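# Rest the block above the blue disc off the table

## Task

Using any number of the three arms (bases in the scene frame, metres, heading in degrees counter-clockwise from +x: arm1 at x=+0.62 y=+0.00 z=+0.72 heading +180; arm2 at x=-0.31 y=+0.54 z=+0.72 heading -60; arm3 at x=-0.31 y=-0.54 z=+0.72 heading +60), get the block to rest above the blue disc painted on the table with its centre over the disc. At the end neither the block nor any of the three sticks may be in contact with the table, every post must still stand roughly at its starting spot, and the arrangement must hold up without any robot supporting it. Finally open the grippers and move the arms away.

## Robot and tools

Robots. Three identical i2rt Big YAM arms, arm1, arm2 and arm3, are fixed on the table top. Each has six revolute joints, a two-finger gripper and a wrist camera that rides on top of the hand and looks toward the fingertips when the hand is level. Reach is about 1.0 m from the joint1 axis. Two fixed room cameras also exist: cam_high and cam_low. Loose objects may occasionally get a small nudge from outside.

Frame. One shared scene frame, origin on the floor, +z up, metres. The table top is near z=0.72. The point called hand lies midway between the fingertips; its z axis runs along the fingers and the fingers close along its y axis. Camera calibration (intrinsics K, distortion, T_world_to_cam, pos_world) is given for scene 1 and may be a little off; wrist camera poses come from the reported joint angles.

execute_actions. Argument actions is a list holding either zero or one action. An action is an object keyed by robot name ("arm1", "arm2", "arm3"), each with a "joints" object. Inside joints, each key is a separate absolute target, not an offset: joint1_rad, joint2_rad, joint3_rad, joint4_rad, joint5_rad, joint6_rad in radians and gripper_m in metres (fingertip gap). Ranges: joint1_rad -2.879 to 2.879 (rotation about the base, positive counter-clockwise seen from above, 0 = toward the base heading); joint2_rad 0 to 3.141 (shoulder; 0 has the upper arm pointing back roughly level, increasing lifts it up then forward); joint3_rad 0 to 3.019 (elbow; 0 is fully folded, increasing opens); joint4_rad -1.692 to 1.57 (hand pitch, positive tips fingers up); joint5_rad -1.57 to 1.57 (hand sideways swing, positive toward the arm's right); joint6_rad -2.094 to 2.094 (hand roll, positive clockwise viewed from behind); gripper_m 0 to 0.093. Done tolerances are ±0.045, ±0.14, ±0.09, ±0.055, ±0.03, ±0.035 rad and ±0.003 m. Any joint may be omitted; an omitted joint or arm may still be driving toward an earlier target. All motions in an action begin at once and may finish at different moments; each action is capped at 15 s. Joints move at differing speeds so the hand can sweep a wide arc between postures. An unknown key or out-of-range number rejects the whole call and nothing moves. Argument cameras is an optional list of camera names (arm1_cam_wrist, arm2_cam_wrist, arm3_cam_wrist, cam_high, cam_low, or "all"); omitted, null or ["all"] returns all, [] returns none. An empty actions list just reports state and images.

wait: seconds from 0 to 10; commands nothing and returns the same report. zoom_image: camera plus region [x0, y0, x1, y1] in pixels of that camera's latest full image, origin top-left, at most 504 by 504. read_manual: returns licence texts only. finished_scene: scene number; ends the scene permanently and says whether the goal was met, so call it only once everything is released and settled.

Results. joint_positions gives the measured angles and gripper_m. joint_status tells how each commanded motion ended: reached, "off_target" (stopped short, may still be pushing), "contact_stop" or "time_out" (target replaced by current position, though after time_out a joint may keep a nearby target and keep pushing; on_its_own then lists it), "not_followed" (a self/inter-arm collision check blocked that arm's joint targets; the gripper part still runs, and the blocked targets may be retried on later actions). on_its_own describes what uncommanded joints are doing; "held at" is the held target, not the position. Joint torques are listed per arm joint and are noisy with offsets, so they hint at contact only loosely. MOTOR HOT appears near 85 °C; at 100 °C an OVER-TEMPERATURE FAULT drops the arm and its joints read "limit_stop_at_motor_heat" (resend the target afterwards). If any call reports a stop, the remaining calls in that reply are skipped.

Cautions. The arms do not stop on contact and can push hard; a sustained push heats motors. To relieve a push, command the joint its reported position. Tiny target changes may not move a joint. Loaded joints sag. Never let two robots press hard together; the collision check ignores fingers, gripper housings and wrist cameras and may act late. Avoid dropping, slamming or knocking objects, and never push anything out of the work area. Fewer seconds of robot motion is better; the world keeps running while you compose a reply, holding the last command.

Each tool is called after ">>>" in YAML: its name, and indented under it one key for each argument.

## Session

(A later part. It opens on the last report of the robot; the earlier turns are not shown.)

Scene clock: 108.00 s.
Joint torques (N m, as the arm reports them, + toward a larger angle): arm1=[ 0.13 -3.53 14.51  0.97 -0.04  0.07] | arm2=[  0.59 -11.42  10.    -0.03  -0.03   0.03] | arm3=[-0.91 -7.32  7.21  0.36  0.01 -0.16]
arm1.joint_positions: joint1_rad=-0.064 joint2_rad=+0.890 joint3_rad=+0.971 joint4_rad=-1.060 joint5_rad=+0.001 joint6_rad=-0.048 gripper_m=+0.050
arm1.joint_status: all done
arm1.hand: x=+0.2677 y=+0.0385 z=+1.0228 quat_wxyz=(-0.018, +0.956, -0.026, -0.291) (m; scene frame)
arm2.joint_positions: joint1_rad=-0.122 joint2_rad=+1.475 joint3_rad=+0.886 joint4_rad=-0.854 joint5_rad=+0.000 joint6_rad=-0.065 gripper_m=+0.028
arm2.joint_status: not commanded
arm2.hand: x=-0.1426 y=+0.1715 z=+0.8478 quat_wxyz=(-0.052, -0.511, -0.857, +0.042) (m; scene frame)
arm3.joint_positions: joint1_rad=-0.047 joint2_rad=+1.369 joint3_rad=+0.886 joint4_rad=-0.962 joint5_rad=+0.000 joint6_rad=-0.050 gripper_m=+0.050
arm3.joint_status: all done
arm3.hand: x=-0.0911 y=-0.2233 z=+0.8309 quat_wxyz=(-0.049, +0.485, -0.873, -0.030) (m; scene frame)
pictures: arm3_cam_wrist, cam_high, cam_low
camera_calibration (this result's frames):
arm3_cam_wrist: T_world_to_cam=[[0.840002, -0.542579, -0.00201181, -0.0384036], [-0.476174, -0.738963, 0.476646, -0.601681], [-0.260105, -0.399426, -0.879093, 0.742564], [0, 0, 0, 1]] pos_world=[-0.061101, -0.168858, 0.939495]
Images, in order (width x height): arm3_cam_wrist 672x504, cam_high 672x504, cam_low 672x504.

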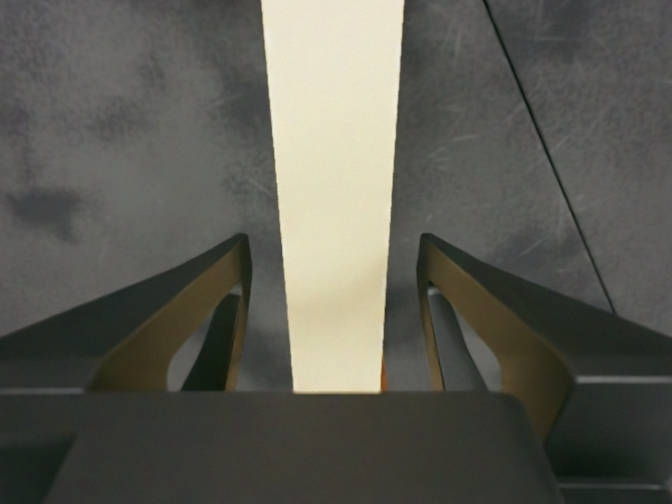

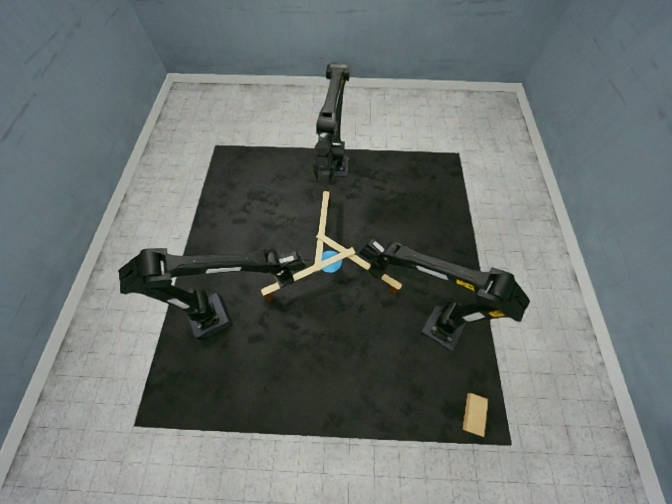

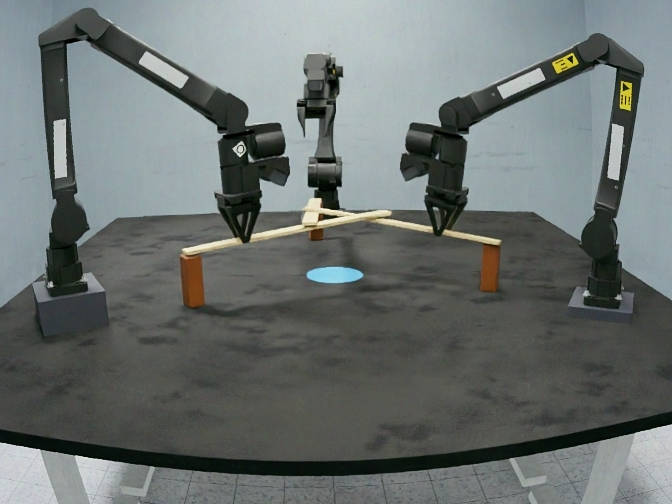

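>>> execute_actions:
  actions:
    - {"arm1": {"joints": {"joint2_rad": 0.7, "joint3_rad": 0.6, "joint4_rad": -1.0}}, "arm2": {"joints": {"joint2_rad": 1.475, "gripper_m": 0.05}}, "arm3": {"joints": {"joint2_rad": 1.0}}}
  cameras: ["cam_low", "cam_high", "arm2_cam_wrist"]

>>> zoom_image:
  camera: "cam_low"
  region: [170, 180, 520, 310]

>>> zoom_image:
  camera: "cam_high"
  region: [250, 180, 420, 310]

Scene clock: 109.57 s.
Joint torques (N m, as the arm reports them, + toward a larger angle): arm1=[ 0.08 -1.24 11.38  1.77 -0.04  0.08] | arm2=[  0.57 -12.19   9.93  -0.12  -0.01   0.03] | arm3=[-1.06 -2.77  8.63  0.9   0.01 -0.16]
arm1.joint_positions: joint1_rad=-0.064 joint2_rad=+0.698 joint3_rad=+0.605 joint4_rad=-1.013 joint5_rad=+0.001 joint6_rad=-0.048 gripper_m=+0.050
arm1.joint_status: all done
arm1.hand: x=+0.3557 y=+0.0286 z=+0.8988 quat_wxyz=(-0.013, +0.973, -0.027, -0.229) (m; scene frame)
arm2.joint_positions: joint1_rad=-0.122 joint2_rad=+1.475 joint3_rad=+0.886 joint4_rad=-0.854 joint5_rad=+0.000 joint6_rad=-0.065 gripper_m=+0.050
arm2.joint_status: all done
arm2.hand: x=-0.1426 y=+0.1715 z=+0.8478 quat_wxyz=(-0.052, -0.511, -0.857, +0.042) (m; scene frame)
arm3.joint_positions: joint1_rad=-0.047 joint2_rad=+0.985 joint3_rad=+0.886 joint4_rad=-0.963 joint5_rad=+0.000 joint6_rad=-0.050 gripper_m=+0.050
arm3.joint_status: all done
arm3.hand: x=-0.0960 y=-0.2333 z=+0.9681 quat_wxyz=(-0.218, +0.470, -0.848, -0.114) (m; scene frame)
pictures: arm2_cam_wrist, cam_high, cam_low
camera_calibration (this result's frames):
arm2_cam_wrist: T_world_to_cam=[[-0.881708, -0.471399, 0.0193658, -0.0598724], [-0.408761, 0.783759, 0.467585, -0.582596], [-0.235597, 0.404357, -0.883736, 0.769148], [0, 0, 0, 1]] pos_world=[-0.109723, 0.117381, 0.953297]
Images, in order (width x height): arm2_cam_wrist 672x504, cam_high 672x504, cam_low 672x504.

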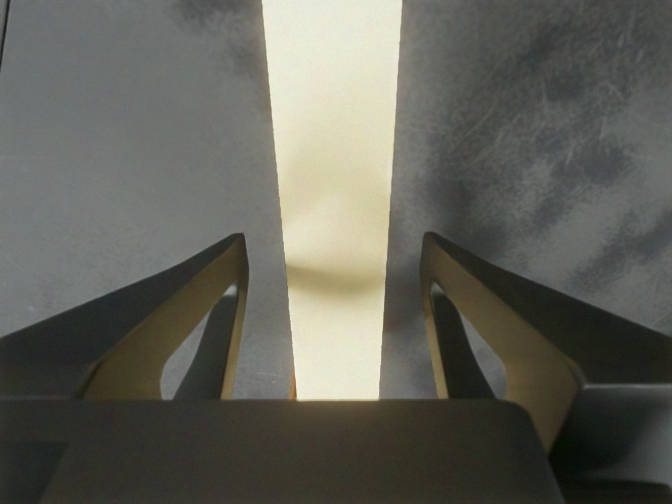

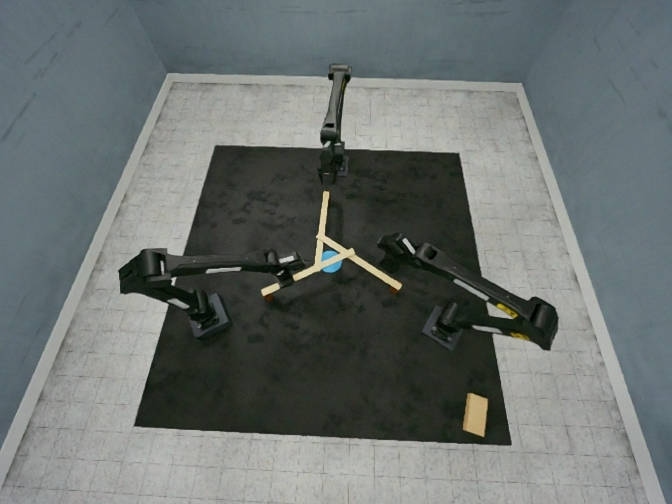

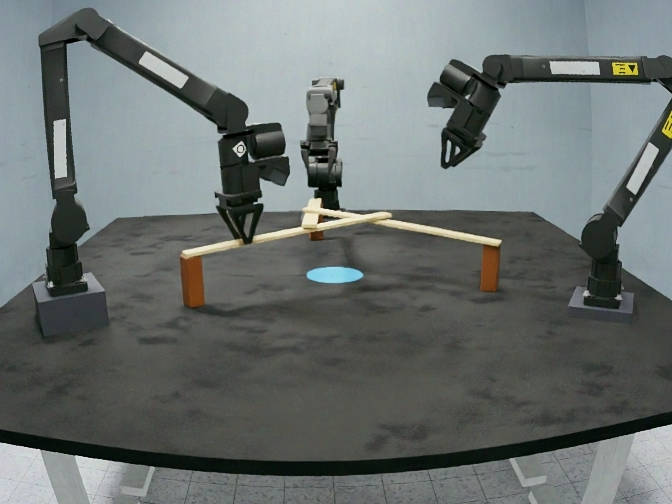

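Region (170, 180, 520, 310) of cam_low's 672x504 image, scaled by 1.440, with more detail than that image has; it fills the top 187 rows of this view, and the rest is white.

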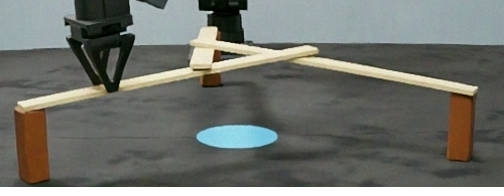

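Region (250, 180, 420, 310) of cam_high's 672x504 image, scaled by 2.965, with more detail than that image has; it fills the top 385 rows of this view, and the rest is white.

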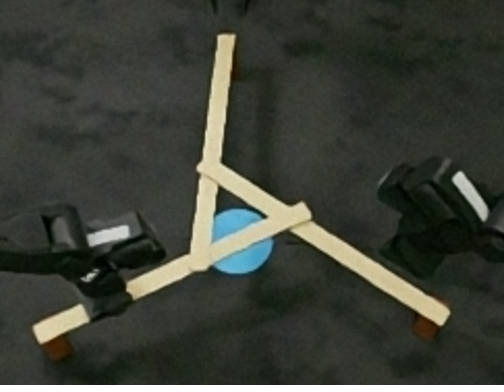

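>>> execute_actions:
  actions:
    - {"arm1": {"joints": {"joint1_rad": -1.0, "joint2_rad": 0.4}}, "arm2": {"joints": {"joint2_rad": 0.8}}, "arm3": {"joints": {"joint1_rad": 2.37, "joint2_rad": 1.32, "joint3_rad": 1.085, "joint4_rad": -1.305, "joint5_rad": 0, "joint6_rad": 0.495, "gripper_m": 0.092}}}
  cameras: ["cam_low", "cam_high", "arm3_cam_wrist"]

Scene clock: 113.17 s.
Joint torques (N m, as the arm reports them, + toward a larger angle): arm1=[-0.75  1.8  11.73  2.18 -0.04  0.08] | arm2=[ 1.24 -3.02 12.67  0.95 -0.01  0.01] | arm3=[-0.69 -8.01 10.68  0.03  0.06  0.14]
arm1.joint_positions: joint1_rad=-0.990 joint2_rad=+0.393 joint3_rad=+0.605 joint4_rad=-1.013 joint5_rad=+0.001 joint6_rad=-0.048 gripper_m=+0.050
arm1.joint_status: all done
arm1.hand: x=+0.4950 y=+0.2098 z=+0.9688 quat_wxyz=(-0.189, +0.819, -0.437, -0.320) (m; scene frame)
arm2.joint_positions: joint1_rad=-0.122 joint2_rad=+0.792 joint3_rad=+0.886 joint4_rad=-0.854 joint5_rad=+0.000 joint6_rad=-0.065 gripper_m=+0.050
arm2.joint_status: all done
arm2.hand: x=-0.1574 y=+0.2097 z=+1.1040 quat_wxyz=(-0.324, -0.469, -0.789, +0.229) (m; scene frame)
arm3.joint_positions: joint1_rad=+2.374 joint2_rad=+1.332 joint3_rad=+1.040 joint4_rad=-1.297 joint5_rad=+0.000 joint6_rad=+0.481 gripper_m=+0.092
arm3.joint_status: all done
arm3.hand: x=-0.6565 y=-0.6232 z=+0.9060 quat_wxyz=(-0.001, +0.993, -0.118, +0.001) (m; scene frame)
pictures: arm3_cam_wrist, cam_high, cam_low
camera_calibration (this result's frames):
arm3_cam_wrist: T_world_to_cam=[[0.250811, 0.968004, 0.00789317, 0.765346], [0.790925, -0.209617, 0.57489, -0.129426], [0.558151, -0.137946, -0.818192, 1.14673], [0, 0, 0, 1]] pos_world=[-0.729639, -0.609801, 1.00661]
Images, in order (width x height): arm3_cam_wrist 672x504, cam_high 672x504, cam_low 672x504.

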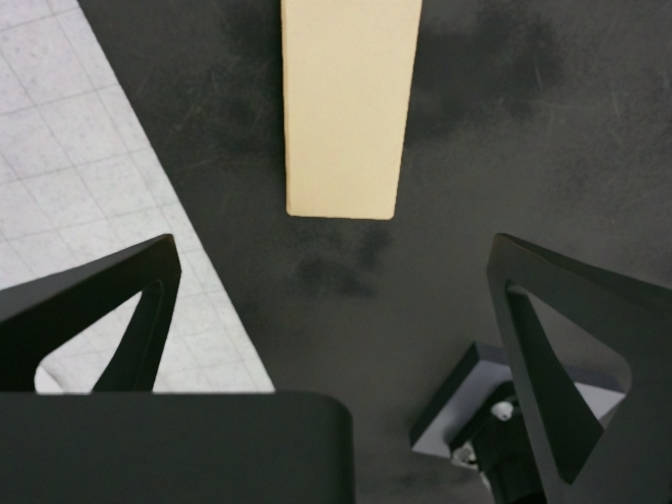

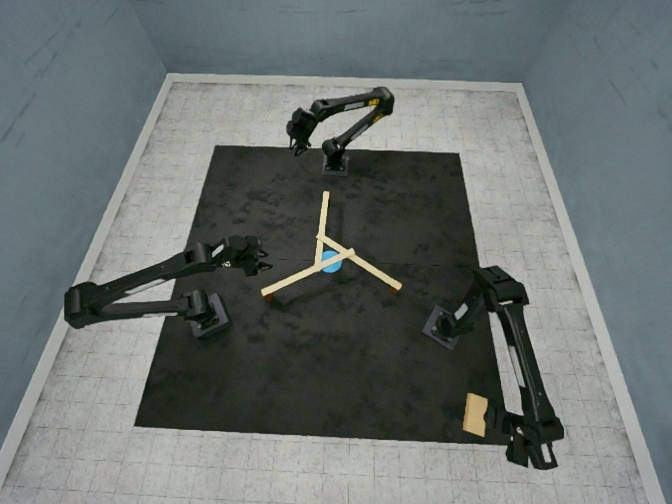

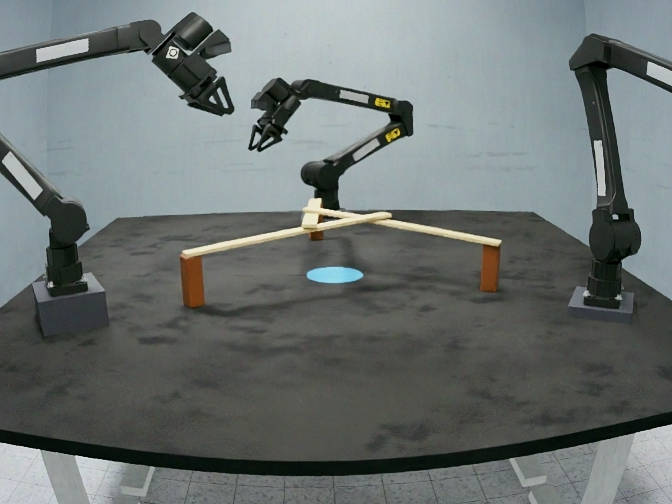

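>>> execute_actions:
  actions:
    - {"arm2": {"joints": {"joint1_rad": 0.9, "joint2_rad": 0.5, "joint3_rad": 0.7}}, "arm3": {"joints": {"joint1_rad": 2.358, "joint2_rad": 1.462, "joint3_rad": 0.82, "joint4_rad": -0.925, "joint6_rad": 0.524, "gripper_m": 0.092}}}
  cameras: ["cam_high", "arm3_cam_wrist"]

Scene clock: 116.03 s.
Joint torques (N m, as the arm reports them, + toward a larger angle): arm1=[-0.65  1.77 11.72  2.19 -0.04  0.07] | arm2=[ 2.14  0.02 11.04  1.17 -0.05  0.05] | arm3=[-1.47 -9.19  7.05  0.75  0.06  0.14]
arm1.joint_positions: joint1_rad=-0.990 joint2_rad=+0.393 joint3_rad=+0.605 joint4_rad=-1.013 joint5_rad=+0.001 joint6_rad=-0.048 gripper_m=+0.050
arm1.joint_status: not commanded
arm1.hand: x=+0.4950 y=+0.2098 z=+0.9688 quat_wxyz=(-0.189, +0.819, -0.437, -0.320) (m; scene frame)
arm2.joint_positions: joint1_rad=+0.896 joint2_rad=+0.495 joint3_rad=+0.697 joint4_rad=-0.855 joint5_rad=+0.000 joint6_rad=-0.065 gripper_m=+0.050
arm2.joint_status: all done
arm2.hand: x=-0.0200 y=+0.5033 z=+1.0839 quat_wxyz=(-0.439, -0.024, -0.897, +0.046) (m; scene frame)
arm3.joint_positions: joint1_rad=+2.366 joint2_rad=+1.478 joint3_rad=+0.806 joint4_rad=-0.936 joint5_rad=+0.000 joint6_rad=+0.510 gripper_m=+0.092
arm3.joint_status: all done
arm3.hand: x=-0.6440 y=-0.6172 z=+0.7772 quat_wxyz=(-0.004, +0.991, -0.136, +0.010) (m; scene frame)
pictures: arm3_cam_wrist, cam_high
camera_calibration (this result's frames):
arm3_cam_wrist: T_world_to_cam=[[0.285867, 0.958108, 0.017591, 0.766344], [0.771731, -0.241063, 0.588489, -0.106323], [0.568076, -0.154654, -0.808314, 1.02357], [0, 0, 0, 1]] pos_world=[-0.718483, -0.601572, 0.876452]
Images, in order (width x height): arm3_cam_wrist 672x504, cam_high 672x504.

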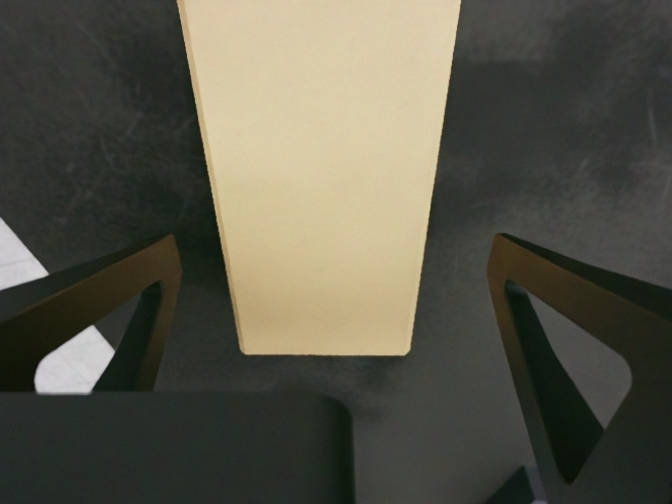

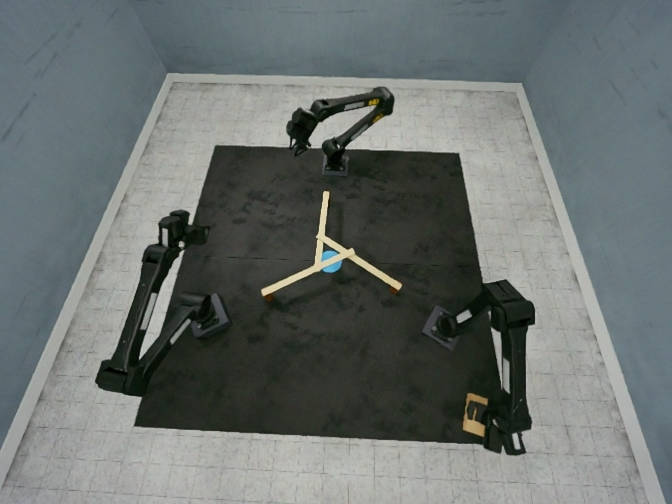

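>>> execute_actions:
  actions:
    - {"arm3": {"joints": {"joint2_rad": 1.56, "joint3_rad": 0.765, "joint4_rad": -0.773, "gripper_m": 0.092}}}
  cameras: ["arm3_cam_wrist"]

Scene clock: 117.83 s.
Joint torques (N m, as the arm reports them, + toward a larger angle): arm1=[-0.68  1.84 11.72  2.19 -0.04  0.07] | arm2=[ 2.43  0.34 11.04  1.18 -0.02  0.05] | arm3=[-1.18 -8.36  5.5   0.81  0.08  0.15]
arm1.joint_positions: joint1_rad=-0.990 joint2_rad=+0.393 joint3_rad=+0.605 joint4_rad=-1.013 joint5_rad=+0.001 joint6_rad=-0.048 gripper_m=+0.050
arm1.joint_status: not commanded
arm1.hand: x=+0.4950 y=+0.2098 z=+0.9688 quat_wxyz=(-0.189, +0.819, -0.437, -0.320) (m; scene frame)
arm2.joint_positions: joint1_rad=+0.896 joint2_rad=+0.495 joint3_rad=+0.697 joint4_rad=-0.855 joint5_rad=+0.000 joint6_rad=-0.065 gripper_m=+0.050
arm2.joint_status: not commanded
arm2.hand: x=-0.0200 y=+0.5033 z=+1.0839 quat_wxyz=(-0.439, -0.024, -0.897, +0.046) (m; scene frame)
arm3.joint_positions: joint1_rad=+2.366 joint2_rad=+1.558 joint3_rad=+0.764 joint4_rad=-0.783 joint5_rad=+0.000 joint6_rad=+0.510 gripper_m=+0.092
arm3.joint_status: all done
arm3.hand: x=-0.6513 y=-0.6189 z=+0.7388 quat_wxyz=(+0.001, +0.991, -0.136, -0.005) (m; scene frame)
pictures: arm3_cam_wrist
camera_calibration (this result's frames):
arm3_cam_wrist: T_world_to_cam=[[0.28649, 0.958081, 0.00223693, 0.782459], [0.788791, -0.237192, 0.567053, -0.049198], [0.543813, -0.160691, -0.823678, 0.988206], [0, 0, 0, 1]] pos_world=[-0.722759, -0.602533, 0.840111]
Images, in order (width x height): arm3_cam_wrist 672x504.

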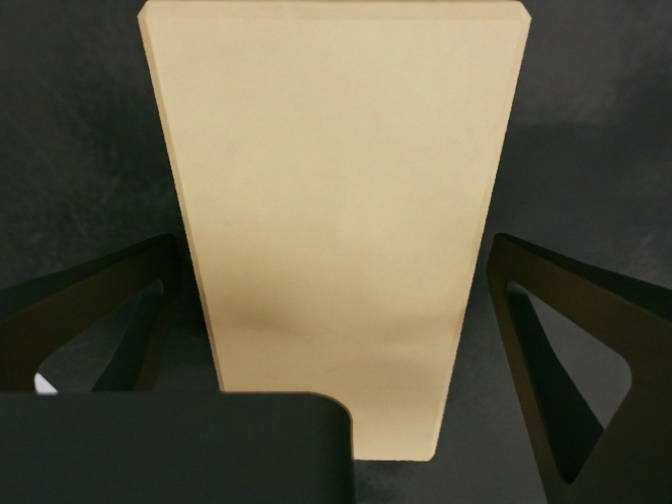

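>>> execute_actions:
  actions:
    - {"arm3": {"joints": {"gripper_m": 0.06}}}
  cameras: ["arm3_cam_wrist"]

Scene clock: 119.10 s.
Joint torques (N m, as the arm reports them, + toward a larger angle): arm1=[-0.7   1.79 11.73  2.16 -0.04  0.07] | arm2=[ 2.02  0.61 11.    1.1  -0.02  0.04] | arm3=[-1.18 -8.36  5.55  0.71  0.08  0.13]
arm1.joint_positions: joint1_rad=-0.990 joint2_rad=+0.393 joint3_rad=+0.605 joint4_rad=-1.013 joint5_rad=+0.001 joint6_rad=-0.048 gripper_m=+0.050
arm1.joint_status: not commanded
arm1.hand: x=+0.4950 y=+0.2098 z=+0.9688 quat_wxyz=(-0.189, +0.819, -0.437, -0.320) (m; scene frame)
arm2.joint_positions: joint1_rad=+0.896 joint2_rad=+0.495 joint3_rad=+0.697 joint4_rad=-0.855 joint5_rad=+0.000 joint6_rad=-0.065 gripper_m=+0.050
arm2.joint_status: not commanded
arm2.hand: x=-0.0200 y=+0.5033 z=+1.0839 quat_wxyz=(-0.439, -0.024, -0.897, +0.046) (m; scene frame)
arm3.joint_positions: joint1_rad=+2.366 joint2_rad=+1.558 joint3_rad=+0.764 joint4_rad=-0.783 joint5_rad=+0.000 joint6_rad=+0.510 gripper_m=+0.070
arm3.joint_status: gripper_m off_target (ended at +0.070, target +0.060)
arm3.hand: x=-0.6514 y=-0.6190 z=+0.7388 quat_wxyz=(+0.001, +0.991, -0.136, -0.005) (m; scene frame)
pictures: arm3_cam_wrist
camera_calibration (this result's frames):
arm3_cam_wrist: T_world_to_cam=[[0.286852, 0.957974, 0.00151974, 0.78331], [0.789071, -0.237176, 0.56667, -0.0486174], [0.543216, -0.161352, -0.823943, 0.987678], [0, 0, 0, 1]] pos_world=[-0.722854, -0.602557, 0.84015]
Images, in order (width x height): arm3_cam_wrist 672x504.

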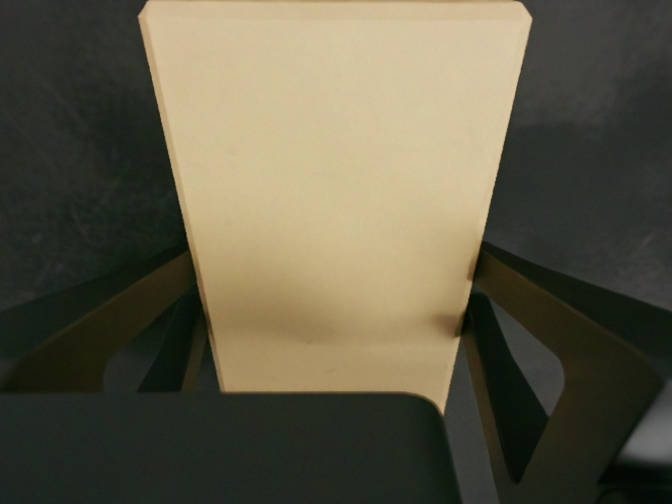

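>>> execute_actions:
  actions:
    - {"arm3": {"joints": {"joint1_rad": 0.04, "joint2_rad": 1.25, "joint3_rad": 1.19, "joint4_rad": -1.515, "joint6_rad": 0.524, "gripper_m": 0.06}}}
  cameras: ["cam_low"]

>>> execute_actions:
  actions:
    - {"arm3": {"joints": {"joint2_rad": 1.78, "joint3_rad": 1.98, "gripper_m": 0.06}}}
  cameras: ["cam_low", "cam_high"]

Scene clock: 124.87 s.
Joint torques (N m, as the arm reports them, + toward a larger angle): arm1=[-0.68  1.8  11.72  2.19 -0.04  0.07] | arm2=[ 2.42  0.58 11.09  1.19 -0.02  0.04] | arm3=[ 0.11 -7.37  9.04 -0.09 -0.04  0.12]
arm1.joint_positions: joint1_rad=-0.990 joint2_rad=+0.393 joint3_rad=+0.605 joint4_rad=-1.013 joint5_rad=+0.001 joint6_rad=-0.048 gripper_m=+0.050
arm1.joint_status: not commanded
arm1.hand: x=+0.4950 y=+0.2098 z=+0.9688 quat_wxyz=(-0.189, +0.819, -0.437, -0.320) (m; scene frame)
arm2.joint_positions: joint1_rad=+0.896 joint2_rad=+0.495 joint3_rad=+0.697 joint4_rad=-0.855 joint5_rad=+0.000 joint6_rad=-0.065 gripper_m=+0.050
arm2.joint_status: not commanded
arm2.hand: x=-0.0200 y=+0.5033 z=+1.0839 quat_wxyz=(-0.439, -0.024, -0.897, +0.046) (m; scene frame)
arm3.joint_positions: joint1_rad=+0.036 joint2_rad=+1.259 joint3_rad=+1.169 joint4_rad=-1.506 joint5_rad=+0.002 joint6_rad=+0.511 gripper_m=+0.070
arm3.joint_status: gripper_m off_target (ended at +0.070, target +0.060); the others done
arm3.hand: x=-0.1339 y=-0.2381 z=+0.9697 quat_wxyz=(+0.016, +0.266, -0.964, +0.009) (m; scene frame)
pictures: cam_low
Images, in order (width x height): cam_low 672x504.

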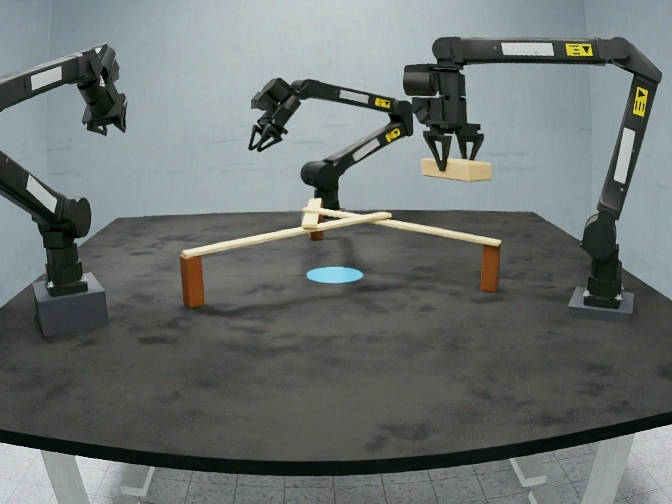

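Scene clock: 126.60 s.
Joint torques (N m, as the arm reports them, + toward a larger angle): arm1=[-0.76  1.8  11.7   2.18 -0.04  0.07] | arm2=[ 2.21  0.28 10.9   1.12 -0.04  0.05] | arm3=[  0.09 -17.54  12.25   0.54  -0.02   0.1 ]
arm1.joint_positions: joint1_rad=-0.990 joint2_rad=+0.393 joint3_rad=+0.605 joint4_rad=-1.013 joint5_rad=+0.001 joint6_rad=-0.048 gripper_m=+0.050
arm1.joint_status: not commanded
arm1.hand: x=+0.4950 y=+0.2098 z=+0.9688 quat_wxyz=(-0.189, +0.819, -0.437, -0.320) (m; scene frame)
arm2.joint_positions: joint1_rad=+0.896 joint2_rad=+0.495 joint3_rad=+0.697 joint4_rad=-0.855 joint5_rad=+0.000 joint6_rad=-0.065 gripper_m=+0.050
arm2.joint_status: not commanded
arm2.hand: x=-0.0200 y=+0.5033 z=+1.0839 quat_wxyz=(-0.439, -0.024, -0.897, +0.046) (m; scene frame)
arm3.joint_positions: joint1_rad=+0.036 joint2_rad=+1.811 joint3_rad=+1.922 joint4_rad=-1.514 joint5_rad=+0.002 joint6_rad=+0.511 gripper_m=+0.070
arm3.joint_status: gripper_m off_target (ended at +0.070, target +0.060); the others done
arm3.hand: x=-0.0066 y=-0.0179 z=+1.0172 quat_wxyz=(-0.052, +0.264, -0.961, -0.059) (m; scene frame)
pictures: cam_high, cam_low
Images, in order (width x height): cam_high 672x504, cam_low 672x504.

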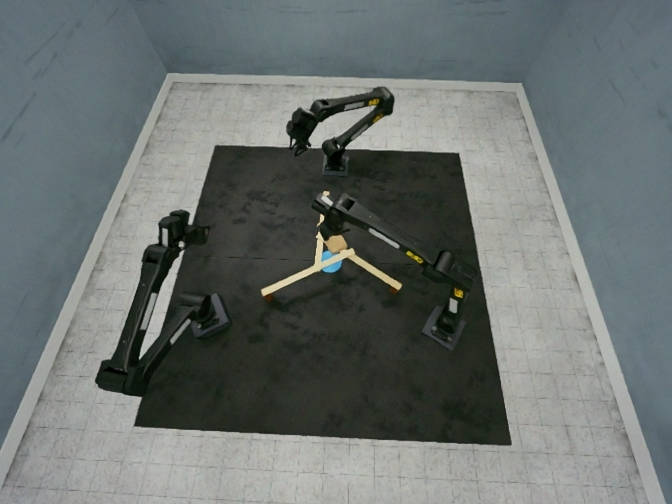

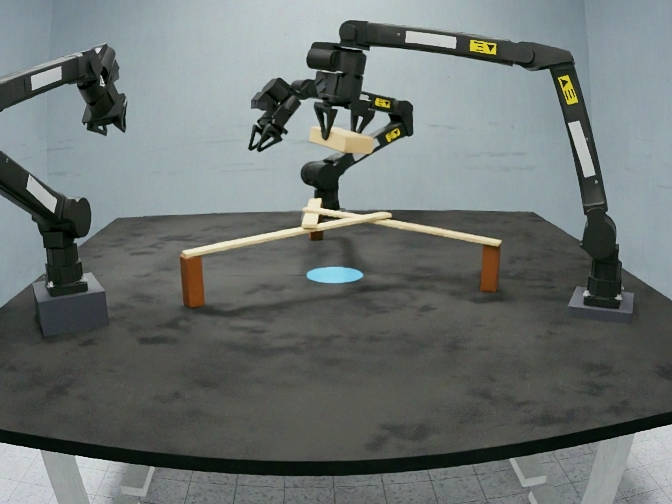

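>>> execute_actions:
  actions:
    - {"arm3": {"joints": {"joint1_rad": 0.048, "joint2_rad": 1.915, "joint3_rad": 1.845, "joint4_rad": -1.38, "gripper_m": 0.06}}}
  cameras: ["cam_low", "cam_high", "arm3_cam_wrist"]

>>> zoom_image:
  camera: "cam_low"
  region: [260, 140, 420, 300]

Scene clock: 128.30 s.
Joint torques (N m, as the arm reports them, + toward a larger angle): arm1=[-0.7   1.83 11.73  2.16 -0.04  0.07] | arm2=[ 2.09  0.35 11.14  1.14 -0.02  0.  ] | arm3=[  0.78 -20.56   9.51   0.8   -0.03   0.14]
arm1.joint_positions: joint1_rad=-0.990 joint2_rad=+0.393 joint3_rad=+0.605 joint4_rad=-1.013 joint5_rad=+0.001 joint6_rad=-0.048 gripper_m=+0.050
arm1.joint_status: not commanded
arm1.hand: x=+0.4950 y=+0.2098 z=+0.9688 quat_wxyz=(-0.189, +0.819, -0.437, -0.320) (m; scene frame)
arm2.joint_positions: joint1_rad=+0.896 joint2_rad=+0.495 joint3_rad=+0.697 joint4_rad=-0.855 joint5_rad=+0.000 joint6_rad=-0.065 gripper_m=+0.050
arm2.joint_status: not commanded
arm2.hand: x=-0.0200 y=+0.5033 z=+1.0839 quat_wxyz=(-0.439, -0.024, -0.897, +0.046) (m; scene frame)
arm3.joint_positions: joint1_rad=+0.039 joint2_rad=+1.959 joint3_rad=+1.819 joint4_rad=-1.391 joint5_rad=+0.002 joint6_rad=+0.511 gripper_m=+0.070
arm3.joint_status: gripper_m off_target (ended at +0.070, target +0.060); the others done
arm3.hand: x=-0.0009 y=-0.0021 z=+0.8914 quat_wxyz=(-0.007, +0.267, -0.964, -0.014) (m; scene frame)
pictures: arm3_cam_wrist, cam_high, cam_low
camera_calibration (this result's frames):
arm3_cam_wrist: T_world_to_cam=[[0.49887, -0.86648, -0.0184726, 0.0197272], [-0.714496, -0.423243, 0.5571, -0.495357], [-0.490535, -0.264722, -0.83024, 0.864071], [0, 0, 0, 1]] pos_world=[0.0600844, 0.0361752, 0.993714]
Images, in order (width x height): arm3_cam_wrist 672x504, cam_high 672x504, cam_low 672x504.

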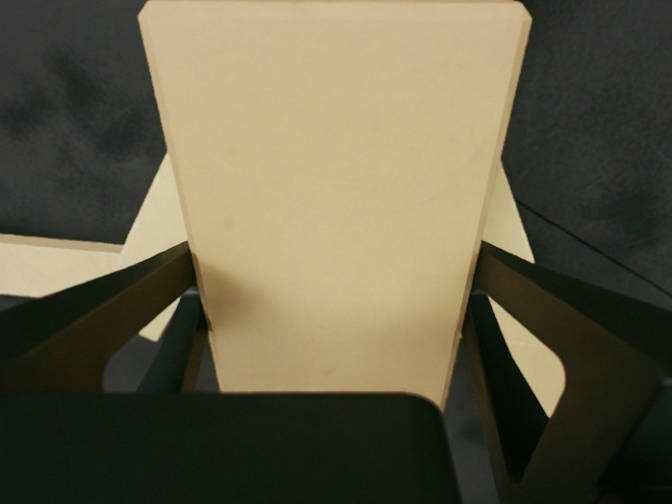

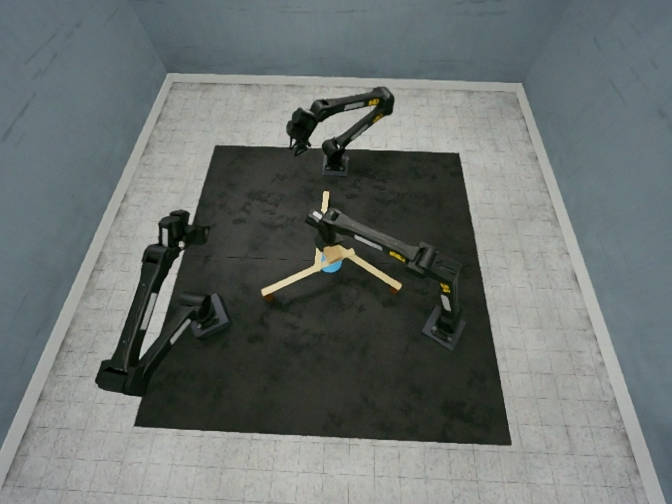

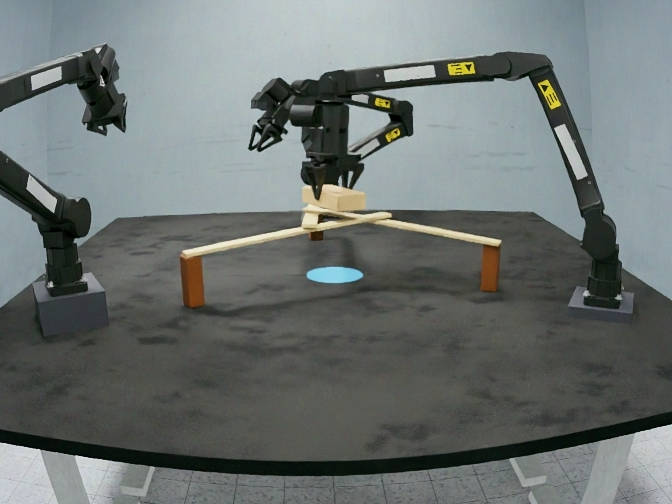

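Region (260, 140, 420, 300) of cam_low's 672x504 image, scaled by 3.150, with more detail than that image has.

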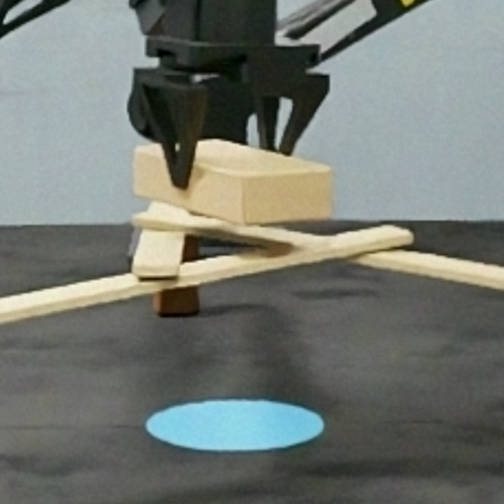

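>>> execute_actions:
  actions:
    - {"arm3": {"joints": {"joint1_rad": 0.021, "joint2_rad": 1.95, "joint4_rad": -1.349, "gripper_m": 0.06}}}
  cameras: ["cam_low", "arm3_cam_wrist"]

>>> zoom_image:
  camera: "cam_low"
  region: [260, 140, 420, 300]

Scene clock: 130.53 s.
Joint torques (N m, as the arm reports them, + toward a larger angle): arm1=[-0.62  1.81 11.72  2.2  -0.04  0.07] | arm2=[ 2.    0.07 10.93  1.09 -0.01  0.  ] | arm3=[ -0.52 -18.2    9.48   1.    -0.03   0.13]
arm1.joint_positions: joint1_rad=-0.990 joint2_rad=+0.393 joint3_rad=+0.605 joint4_rad=-1.013 joint5_rad=+0.001 joint6_rad=-0.048 gripper_m=+0.050
arm1.joint_status: not commanded
arm1.hand: x=+0.4950 y=+0.2098 z=+0.9688 quat_wxyz=(-0.189, +0.819, -0.437, -0.320) (m; scene frame)
arm2.joint_positions: joint1_rad=+0.896 joint2_rad=+0.495 joint3_rad=+0.697 joint4_rad=-0.855 joint5_rad=+0.000 joint6_rad=-0.065 gripper_m=+0.050
arm2.joint_status: not commanded
arm2.hand: x=-0.0200 y=+0.5033 z=+1.0839 quat_wxyz=(-0.439, -0.024, -0.897, +0.046) (m; scene frame)
arm3.joint_positions: joint1_rad=+0.027 joint2_rad=+1.959 joint3_rad=+1.819 joint4_rad=-1.361 joint5_rad=+0.002 joint6_rad=+0.511 gripper_m=+0.070
arm3.joint_status: gripper_m off_target (ended at +0.070, target +0.060); the others done
arm3.hand: x=+0.0090 y=+0.0005 z=+0.8916 quat_wxyz=(-0.018, +0.261, -0.965, -0.024) (m; scene frame)
pictures: arm3_cam_wrist, cam_low
camera_calibration (this result's frames):
arm3_cam_wrist: T_world_to_cam=[[0.488655, -0.871849, -0.0331032, 0.0301172], [-0.727755, -0.428233, 0.535714, -0.468095], [-0.481237, -0.237688, -0.843751, 0.881769], [0, 0, 0, 1]] pos_world=[0.0689647, 0.0353897, 0.995755]
Images, in order (width x height): arm3_cam_wrist 672x504, cam_low 672x504.

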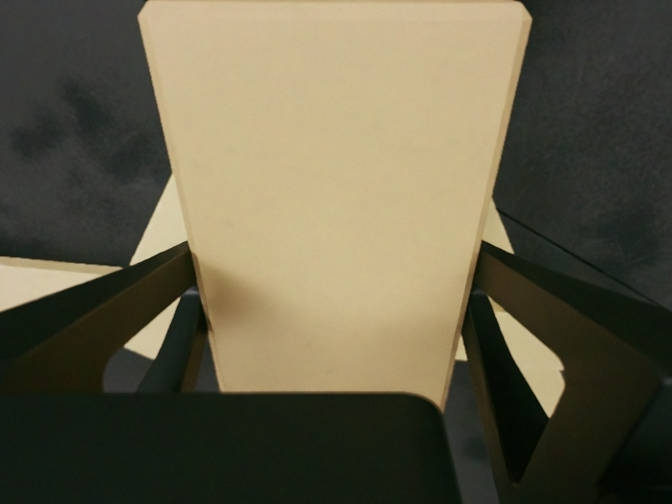

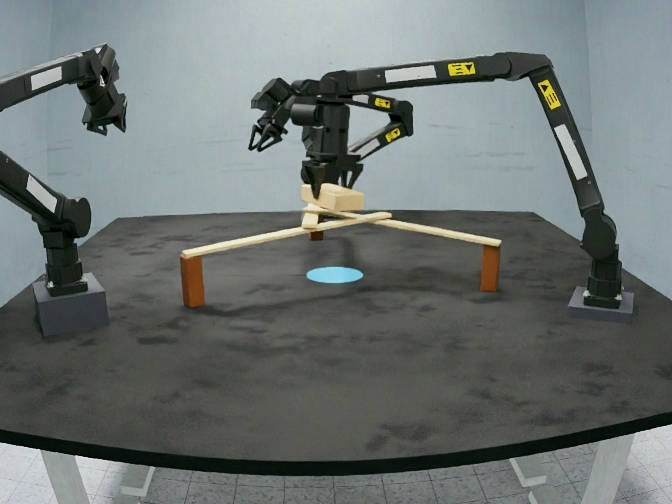

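Region (260, 140, 420, 300) of cam_low's 672x504 image, scaled by 3.150, with more detail than that image has.

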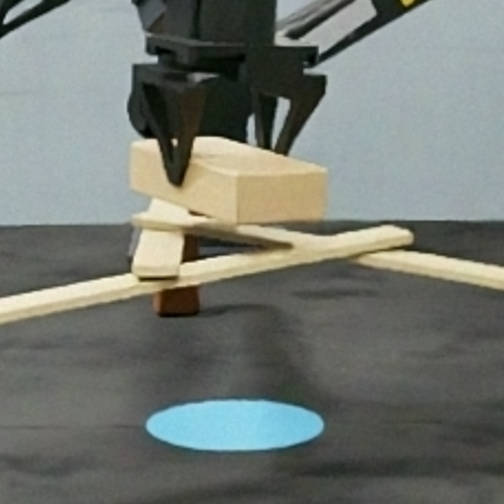

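>>> execute_actions:
  actions:
    - {"arm3": {"joints": {"joint2_rad": 1.985, "gripper_m": 0.06}}}
  cameras: ["cam_low", "arm3_cam_wrist"]

>>> zoom_image:
  camera: "cam_low"
  region: [280, 170, 400, 250]

Scene clock: 131.50 s.
Joint torques (N m, as the arm reports them, + toward a larger angle): arm1=[-0.65  1.78 11.73  2.2  -0.04  0.07] | arm2=[ 2.4   0.6  10.89  1.09 -0.01  0.02] | arm3=[ -0.8  -17.96   9.41   0.85  -0.04   0.14]
arm1.joint_positions: joint1_rad=-0.990 joint2_rad=+0.393 joint3_rad=+0.605 joint4_rad=-1.013 joint5_rad=+0.001 joint6_rad=-0.048 gripper_m=+0.050
arm1.joint_status: not commanded
arm1.hand: x=+0.4950 y=+0.2098 z=+0.9688 quat_wxyz=(-0.189, +0.819, -0.437, -0.320) (m; scene frame)
arm2.joint_positions: joint1_rad=+0.896 joint2_rad=+0.495 joint3_rad=+0.697 joint4_rad=-0.855 joint5_rad=+0.000 joint6_rad=-0.065 gripper_m=+0.050
arm2.joint_status: not commanded
arm2.hand: x=-0.0200 y=+0.5033 z=+1.0839 quat_wxyz=(-0.439, -0.024, -0.897, +0.046) (m; scene frame)
arm3.joint_positions: joint1_rad=+0.027 joint2_rad=+1.989 joint3_rad=+1.819 joint4_rad=-1.361 joint5_rad=+0.002 joint6_rad=+0.511 gripper_m=+0.070
arm3.joint_status: gripper_m off_target (ended at +0.070, target +0.060); the others done
arm3.hand: x=+0.0091 y=+0.0010 z=+0.8740 quat_wxyz=(-0.007, +0.261, -0.965, -0.014) (m; scene frame)
pictures: arm3_cam_wrist, cam_low
camera_calibration (this result's frames):
arm3_cam_wrist: T_world_to_cam=[[0.488589, -0.872314, -0.0186789, 0.0173755], [-0.719686, -0.41502, 0.556606, -0.476684], [-0.493288, -0.258509, -0.830566, 0.855632], [0, 0, 0, 1]] pos_world=[0.0705204, 0.0385122, 0.976309]
Images, in order (width x height): arm3_cam_wrist 672x504, cam_low 672x504.

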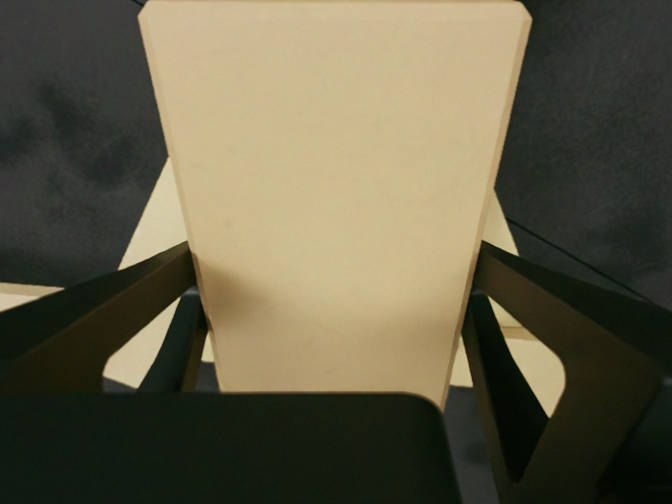

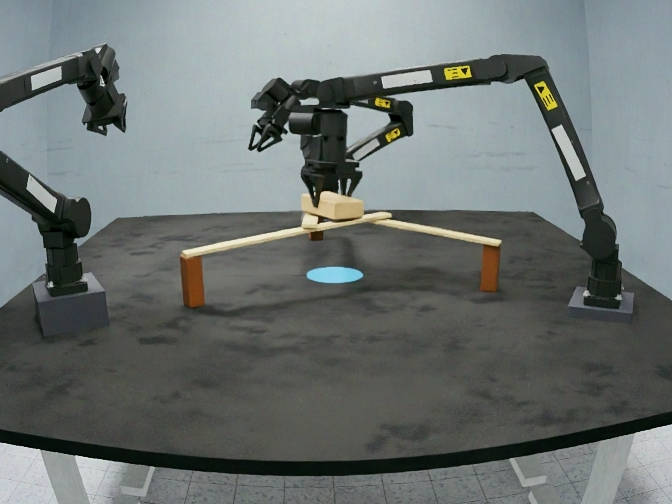

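Region (280, 170, 400, 250) of cam_low's 672x504 image, scaled by 4.200, with more detail than that image has.

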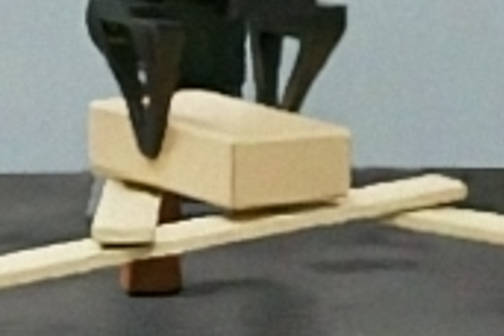

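>>> execute_actions:
  actions:
    - {"arm3": {"joints": {"joint2_rad": 1.994, "gripper_m": 0.06}}}
  cameras: ["cam_low"]

>>> zoom_image:
  camera: "cam_low"
  region: [280, 170, 400, 250]

Scene clock: 132.10 s.
Joint torques (N m, as the arm reports them, + toward a larger angle): arm1=[-0.67  1.84 11.72  2.18 -0.04  0.07] | arm2=[ 2.52  0.07 10.95  1.15 -0.01  0.03] | arm3=[ -0.95 -17.19   9.48   0.86  -0.02   0.14]
arm1.joint_positions: joint1_rad=-0.990 joint2_rad=+0.393 joint3_rad=+0.605 joint4_rad=-1.013 joint5_rad=+0.001 joint6_rad=-0.048 gripper_m=+0.050
arm1.joint_status: not commanded
arm1.hand: x=+0.4950 y=+0.2098 z=+0.9688 quat_wxyz=(-0.189, +0.819, -0.437, -0.320) (m; scene frame)
arm2.joint_positions: joint1_rad=+0.896 joint2_rad=+0.495 joint3_rad=+0.697 joint4_rad=-0.855 joint5_rad=+0.000 joint6_rad=-0.065 gripper_m=+0.050
arm2.joint_status: not commanded
arm2.hand: x=-0.0200 y=+0.5033 z=+1.0839 quat_wxyz=(-0.439, -0.024, -0.897, +0.046) (m; scene frame)
arm3.joint_positions: joint1_rad=+0.027 joint2_rad=+1.989 joint3_rad=+1.819 joint4_rad=-1.361 joint5_rad=+0.002 joint6_rad=+0.511 gripper_m=+0.070
arm3.joint_status: gripper_m off_target (ended at +0.070, target +0.060); the others done
arm3.hand: x=+0.0091 y=+0.0011 z=+0.8735 quat_wxyz=(-0.007, +0.261, -0.965, -0.014) (m; scene frame)
pictures: cam_low
Images, in order (width x height): cam_low 672x504.

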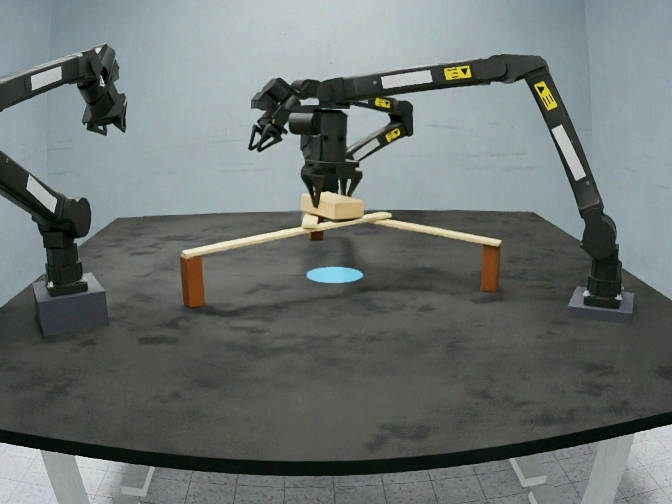

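Region (280, 170, 400, 250) of cam_low's 672x504 image, scaled by 4.200, with more detail than that image has.

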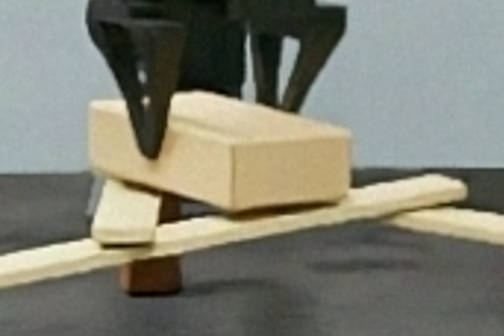

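>>> execute_actions:
  actions:
    - {"arm3": {"joints": {"joint2_rad": 2.001, "gripper_m": 0.06}}}
  cameras: ["cam_low"]

>>> zoom_image:
  camera: "cam_low"
  region: [280, 170, 400, 250]

Scene clock: 132.83 s.
Joint torques (N m, as the arm reports them, + toward a larger angle): arm1=[-0.7   1.7  11.72  2.18 -0.04  0.07] | arm2=[ 2.07  0.29 10.93  1.22 -0.02  0.04] | arm3=[ -0.54 -17.17   9.44   0.8   -0.02   0.12]
arm1.joint_positions: joint1_rad=-0.990 joint2_rad=+0.393 joint3_rad=+0.605 joint4_rad=-1.013 joint5_rad=+0.001 joint6_rad=-0.048 gripper_m=+0.050
arm1.joint_status: not commanded
arm1.hand: x=+0.4950 y=+0.2098 z=+0.9688 quat_wxyz=(-0.189, +0.819, -0.437, -0.320) (m; scene frame)
arm2.joint_positions: joint1_rad=+0.896 joint2_rad=+0.495 joint3_rad=+0.697 joint4_rad=-0.855 joint5_rad=+0.000 joint6_rad=-0.065 gripper_m=+0.050
arm2.joint_status: not commanded
arm2.hand: x=-0.0200 y=+0.5033 z=+1.0839 quat_wxyz=(-0.439, -0.024, -0.897, +0.046) (m; scene frame)
arm3.joint_positions: joint1_rad=+0.027 joint2_rad=+1.994 joint3_rad=+1.819 joint4_rad=-1.360 joint5_rad=+0.002 joint6_rad=+0.511 gripper_m=+0.070
arm3.joint_status: gripper_m off_target (ended at +0.070, target +0.060); the others done
arm3.hand: x=+0.0092 y=+0.0012 z=+0.8708 quat_wxyz=(-0.006, +0.261, -0.965, -0.013) (m; scene frame)
pictures: cam_low
Images, in order (width x height): cam_low 672x504.

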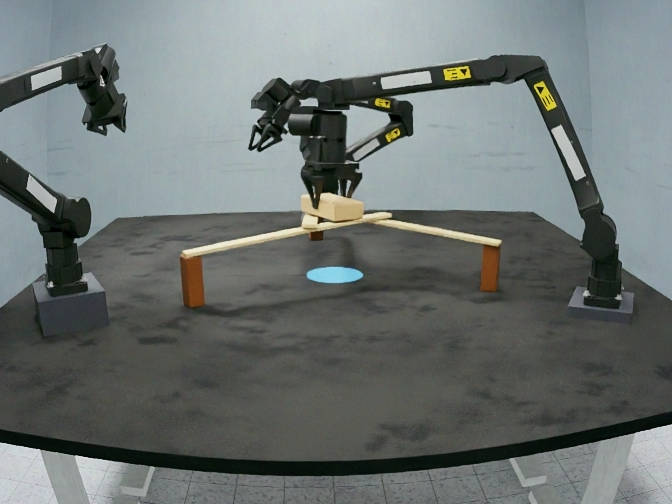

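Region (280, 170, 400, 250) of cam_low's 672x504 image, scaled by 4.200, with more detail than that image has.

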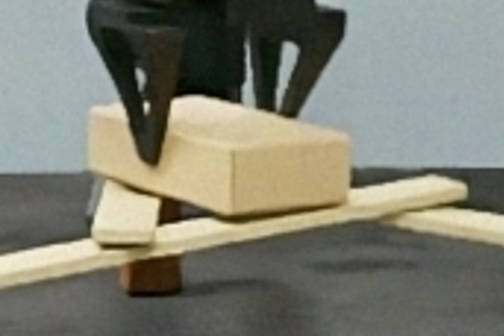

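>>> execute_actions:
  actions:
    - {"arm3": {"joints": {"joint2_rad": 1.98, "gripper_m": 0.09}}}
  cameras: ["cam_low", "arm3_cam_wrist"]

>>> zoom_image:
  camera: "cam_low"
  region: [170, 160, 520, 310]

Scene clock: 133.57 s.
Joint torques (N m, as the arm reports them, + toward a larger angle): arm1=[-0.64  1.73 11.72  2.22 -0.04  0.08] | arm2=[ 1.96  0.28 10.98  1.13 -0.01  0.04] | arm3=[ -0.56 -18.92   9.49   0.75   0.     0.13]
arm1.joint_positions: joint1_rad=-0.990 joint2_rad=+0.393 joint3_rad=+0.605 joint4_rad=-1.013 joint5_rad=+0.001 joint6_rad=-0.048 gripper_m=+0.050
arm1.joint_status: not commanded
arm1.hand: x=+0.4950 y=+0.2098 z=+0.9688 quat_wxyz=(-0.189, +0.819, -0.437, -0.320) (m; scene frame)
arm2.joint_positions: joint1_rad=+0.896 joint2_rad=+0.495 joint3_rad=+0.697 joint4_rad=-0.855 joint5_rad=+0.000 joint6_rad=-0.065 gripper_m=+0.050
arm2.joint_status: not commanded
arm2.hand: x=-0.0200 y=+0.5033 z=+1.0839 quat_wxyz=(-0.439, -0.024, -0.897, +0.046) (m; scene frame)
arm3.joint_positions: joint1_rad=+0.027 joint2_rad=+1.994 joint3_rad=+1.819 joint4_rad=-1.360 joint5_rad=+0.002 joint6_rad=+0.511 gripper_m=+0.090
arm3.joint_status: all done
arm3.hand: x=+0.0091 y=+0.0013 z=+0.8708 quat_wxyz=(-0.006, +0.261, -0.965, -0.013) (m; scene frame)
pictures: arm3_cam_wrist, cam_low
camera_calibration (this result's frames):
arm3_cam_wrist: T_world_to_cam=[[0.488601, -0.872347, -0.0166994, 0.0157793], [-0.718179, -0.412973, 0.560064, -0.477828], [-0.495467, -0.261655, -0.828281, 0.851058], [0, 0, 0, 1]] pos_world=[0.0707946, 0.0391181, 0.972794]
Images, in order (width x height): arm3_cam_wrist 672x504, cam_low 672x504.

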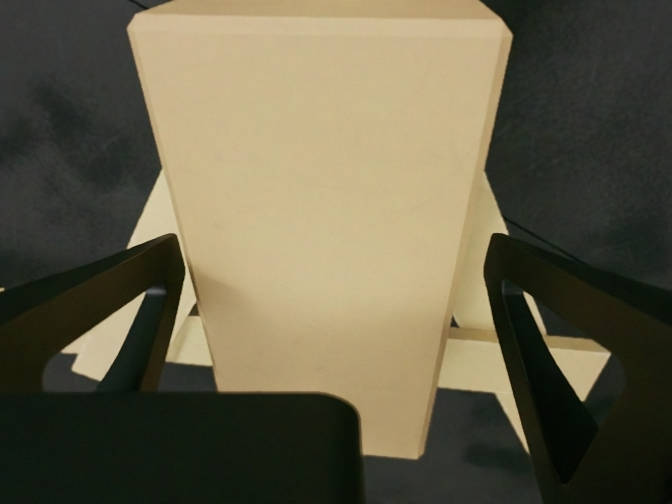

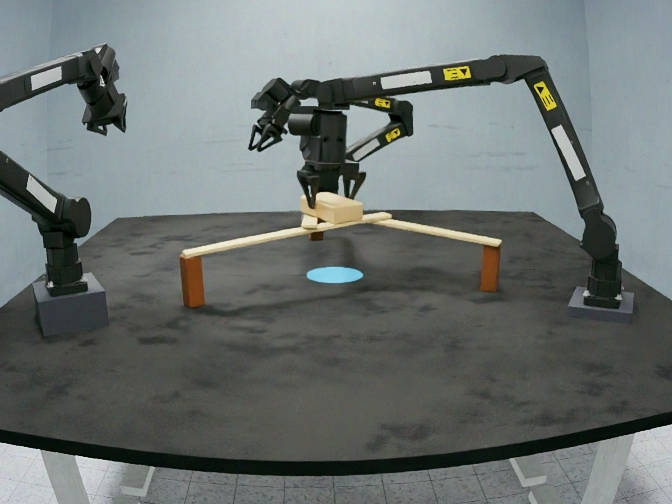

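Region (170, 160, 520, 310) of cam_low's 672x504 image, scaled by 1.440, with more detail than that image has; it fills the top 216 rows of this view, and the rest is white.

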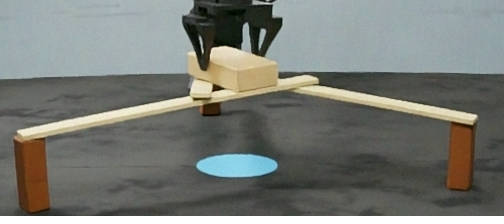

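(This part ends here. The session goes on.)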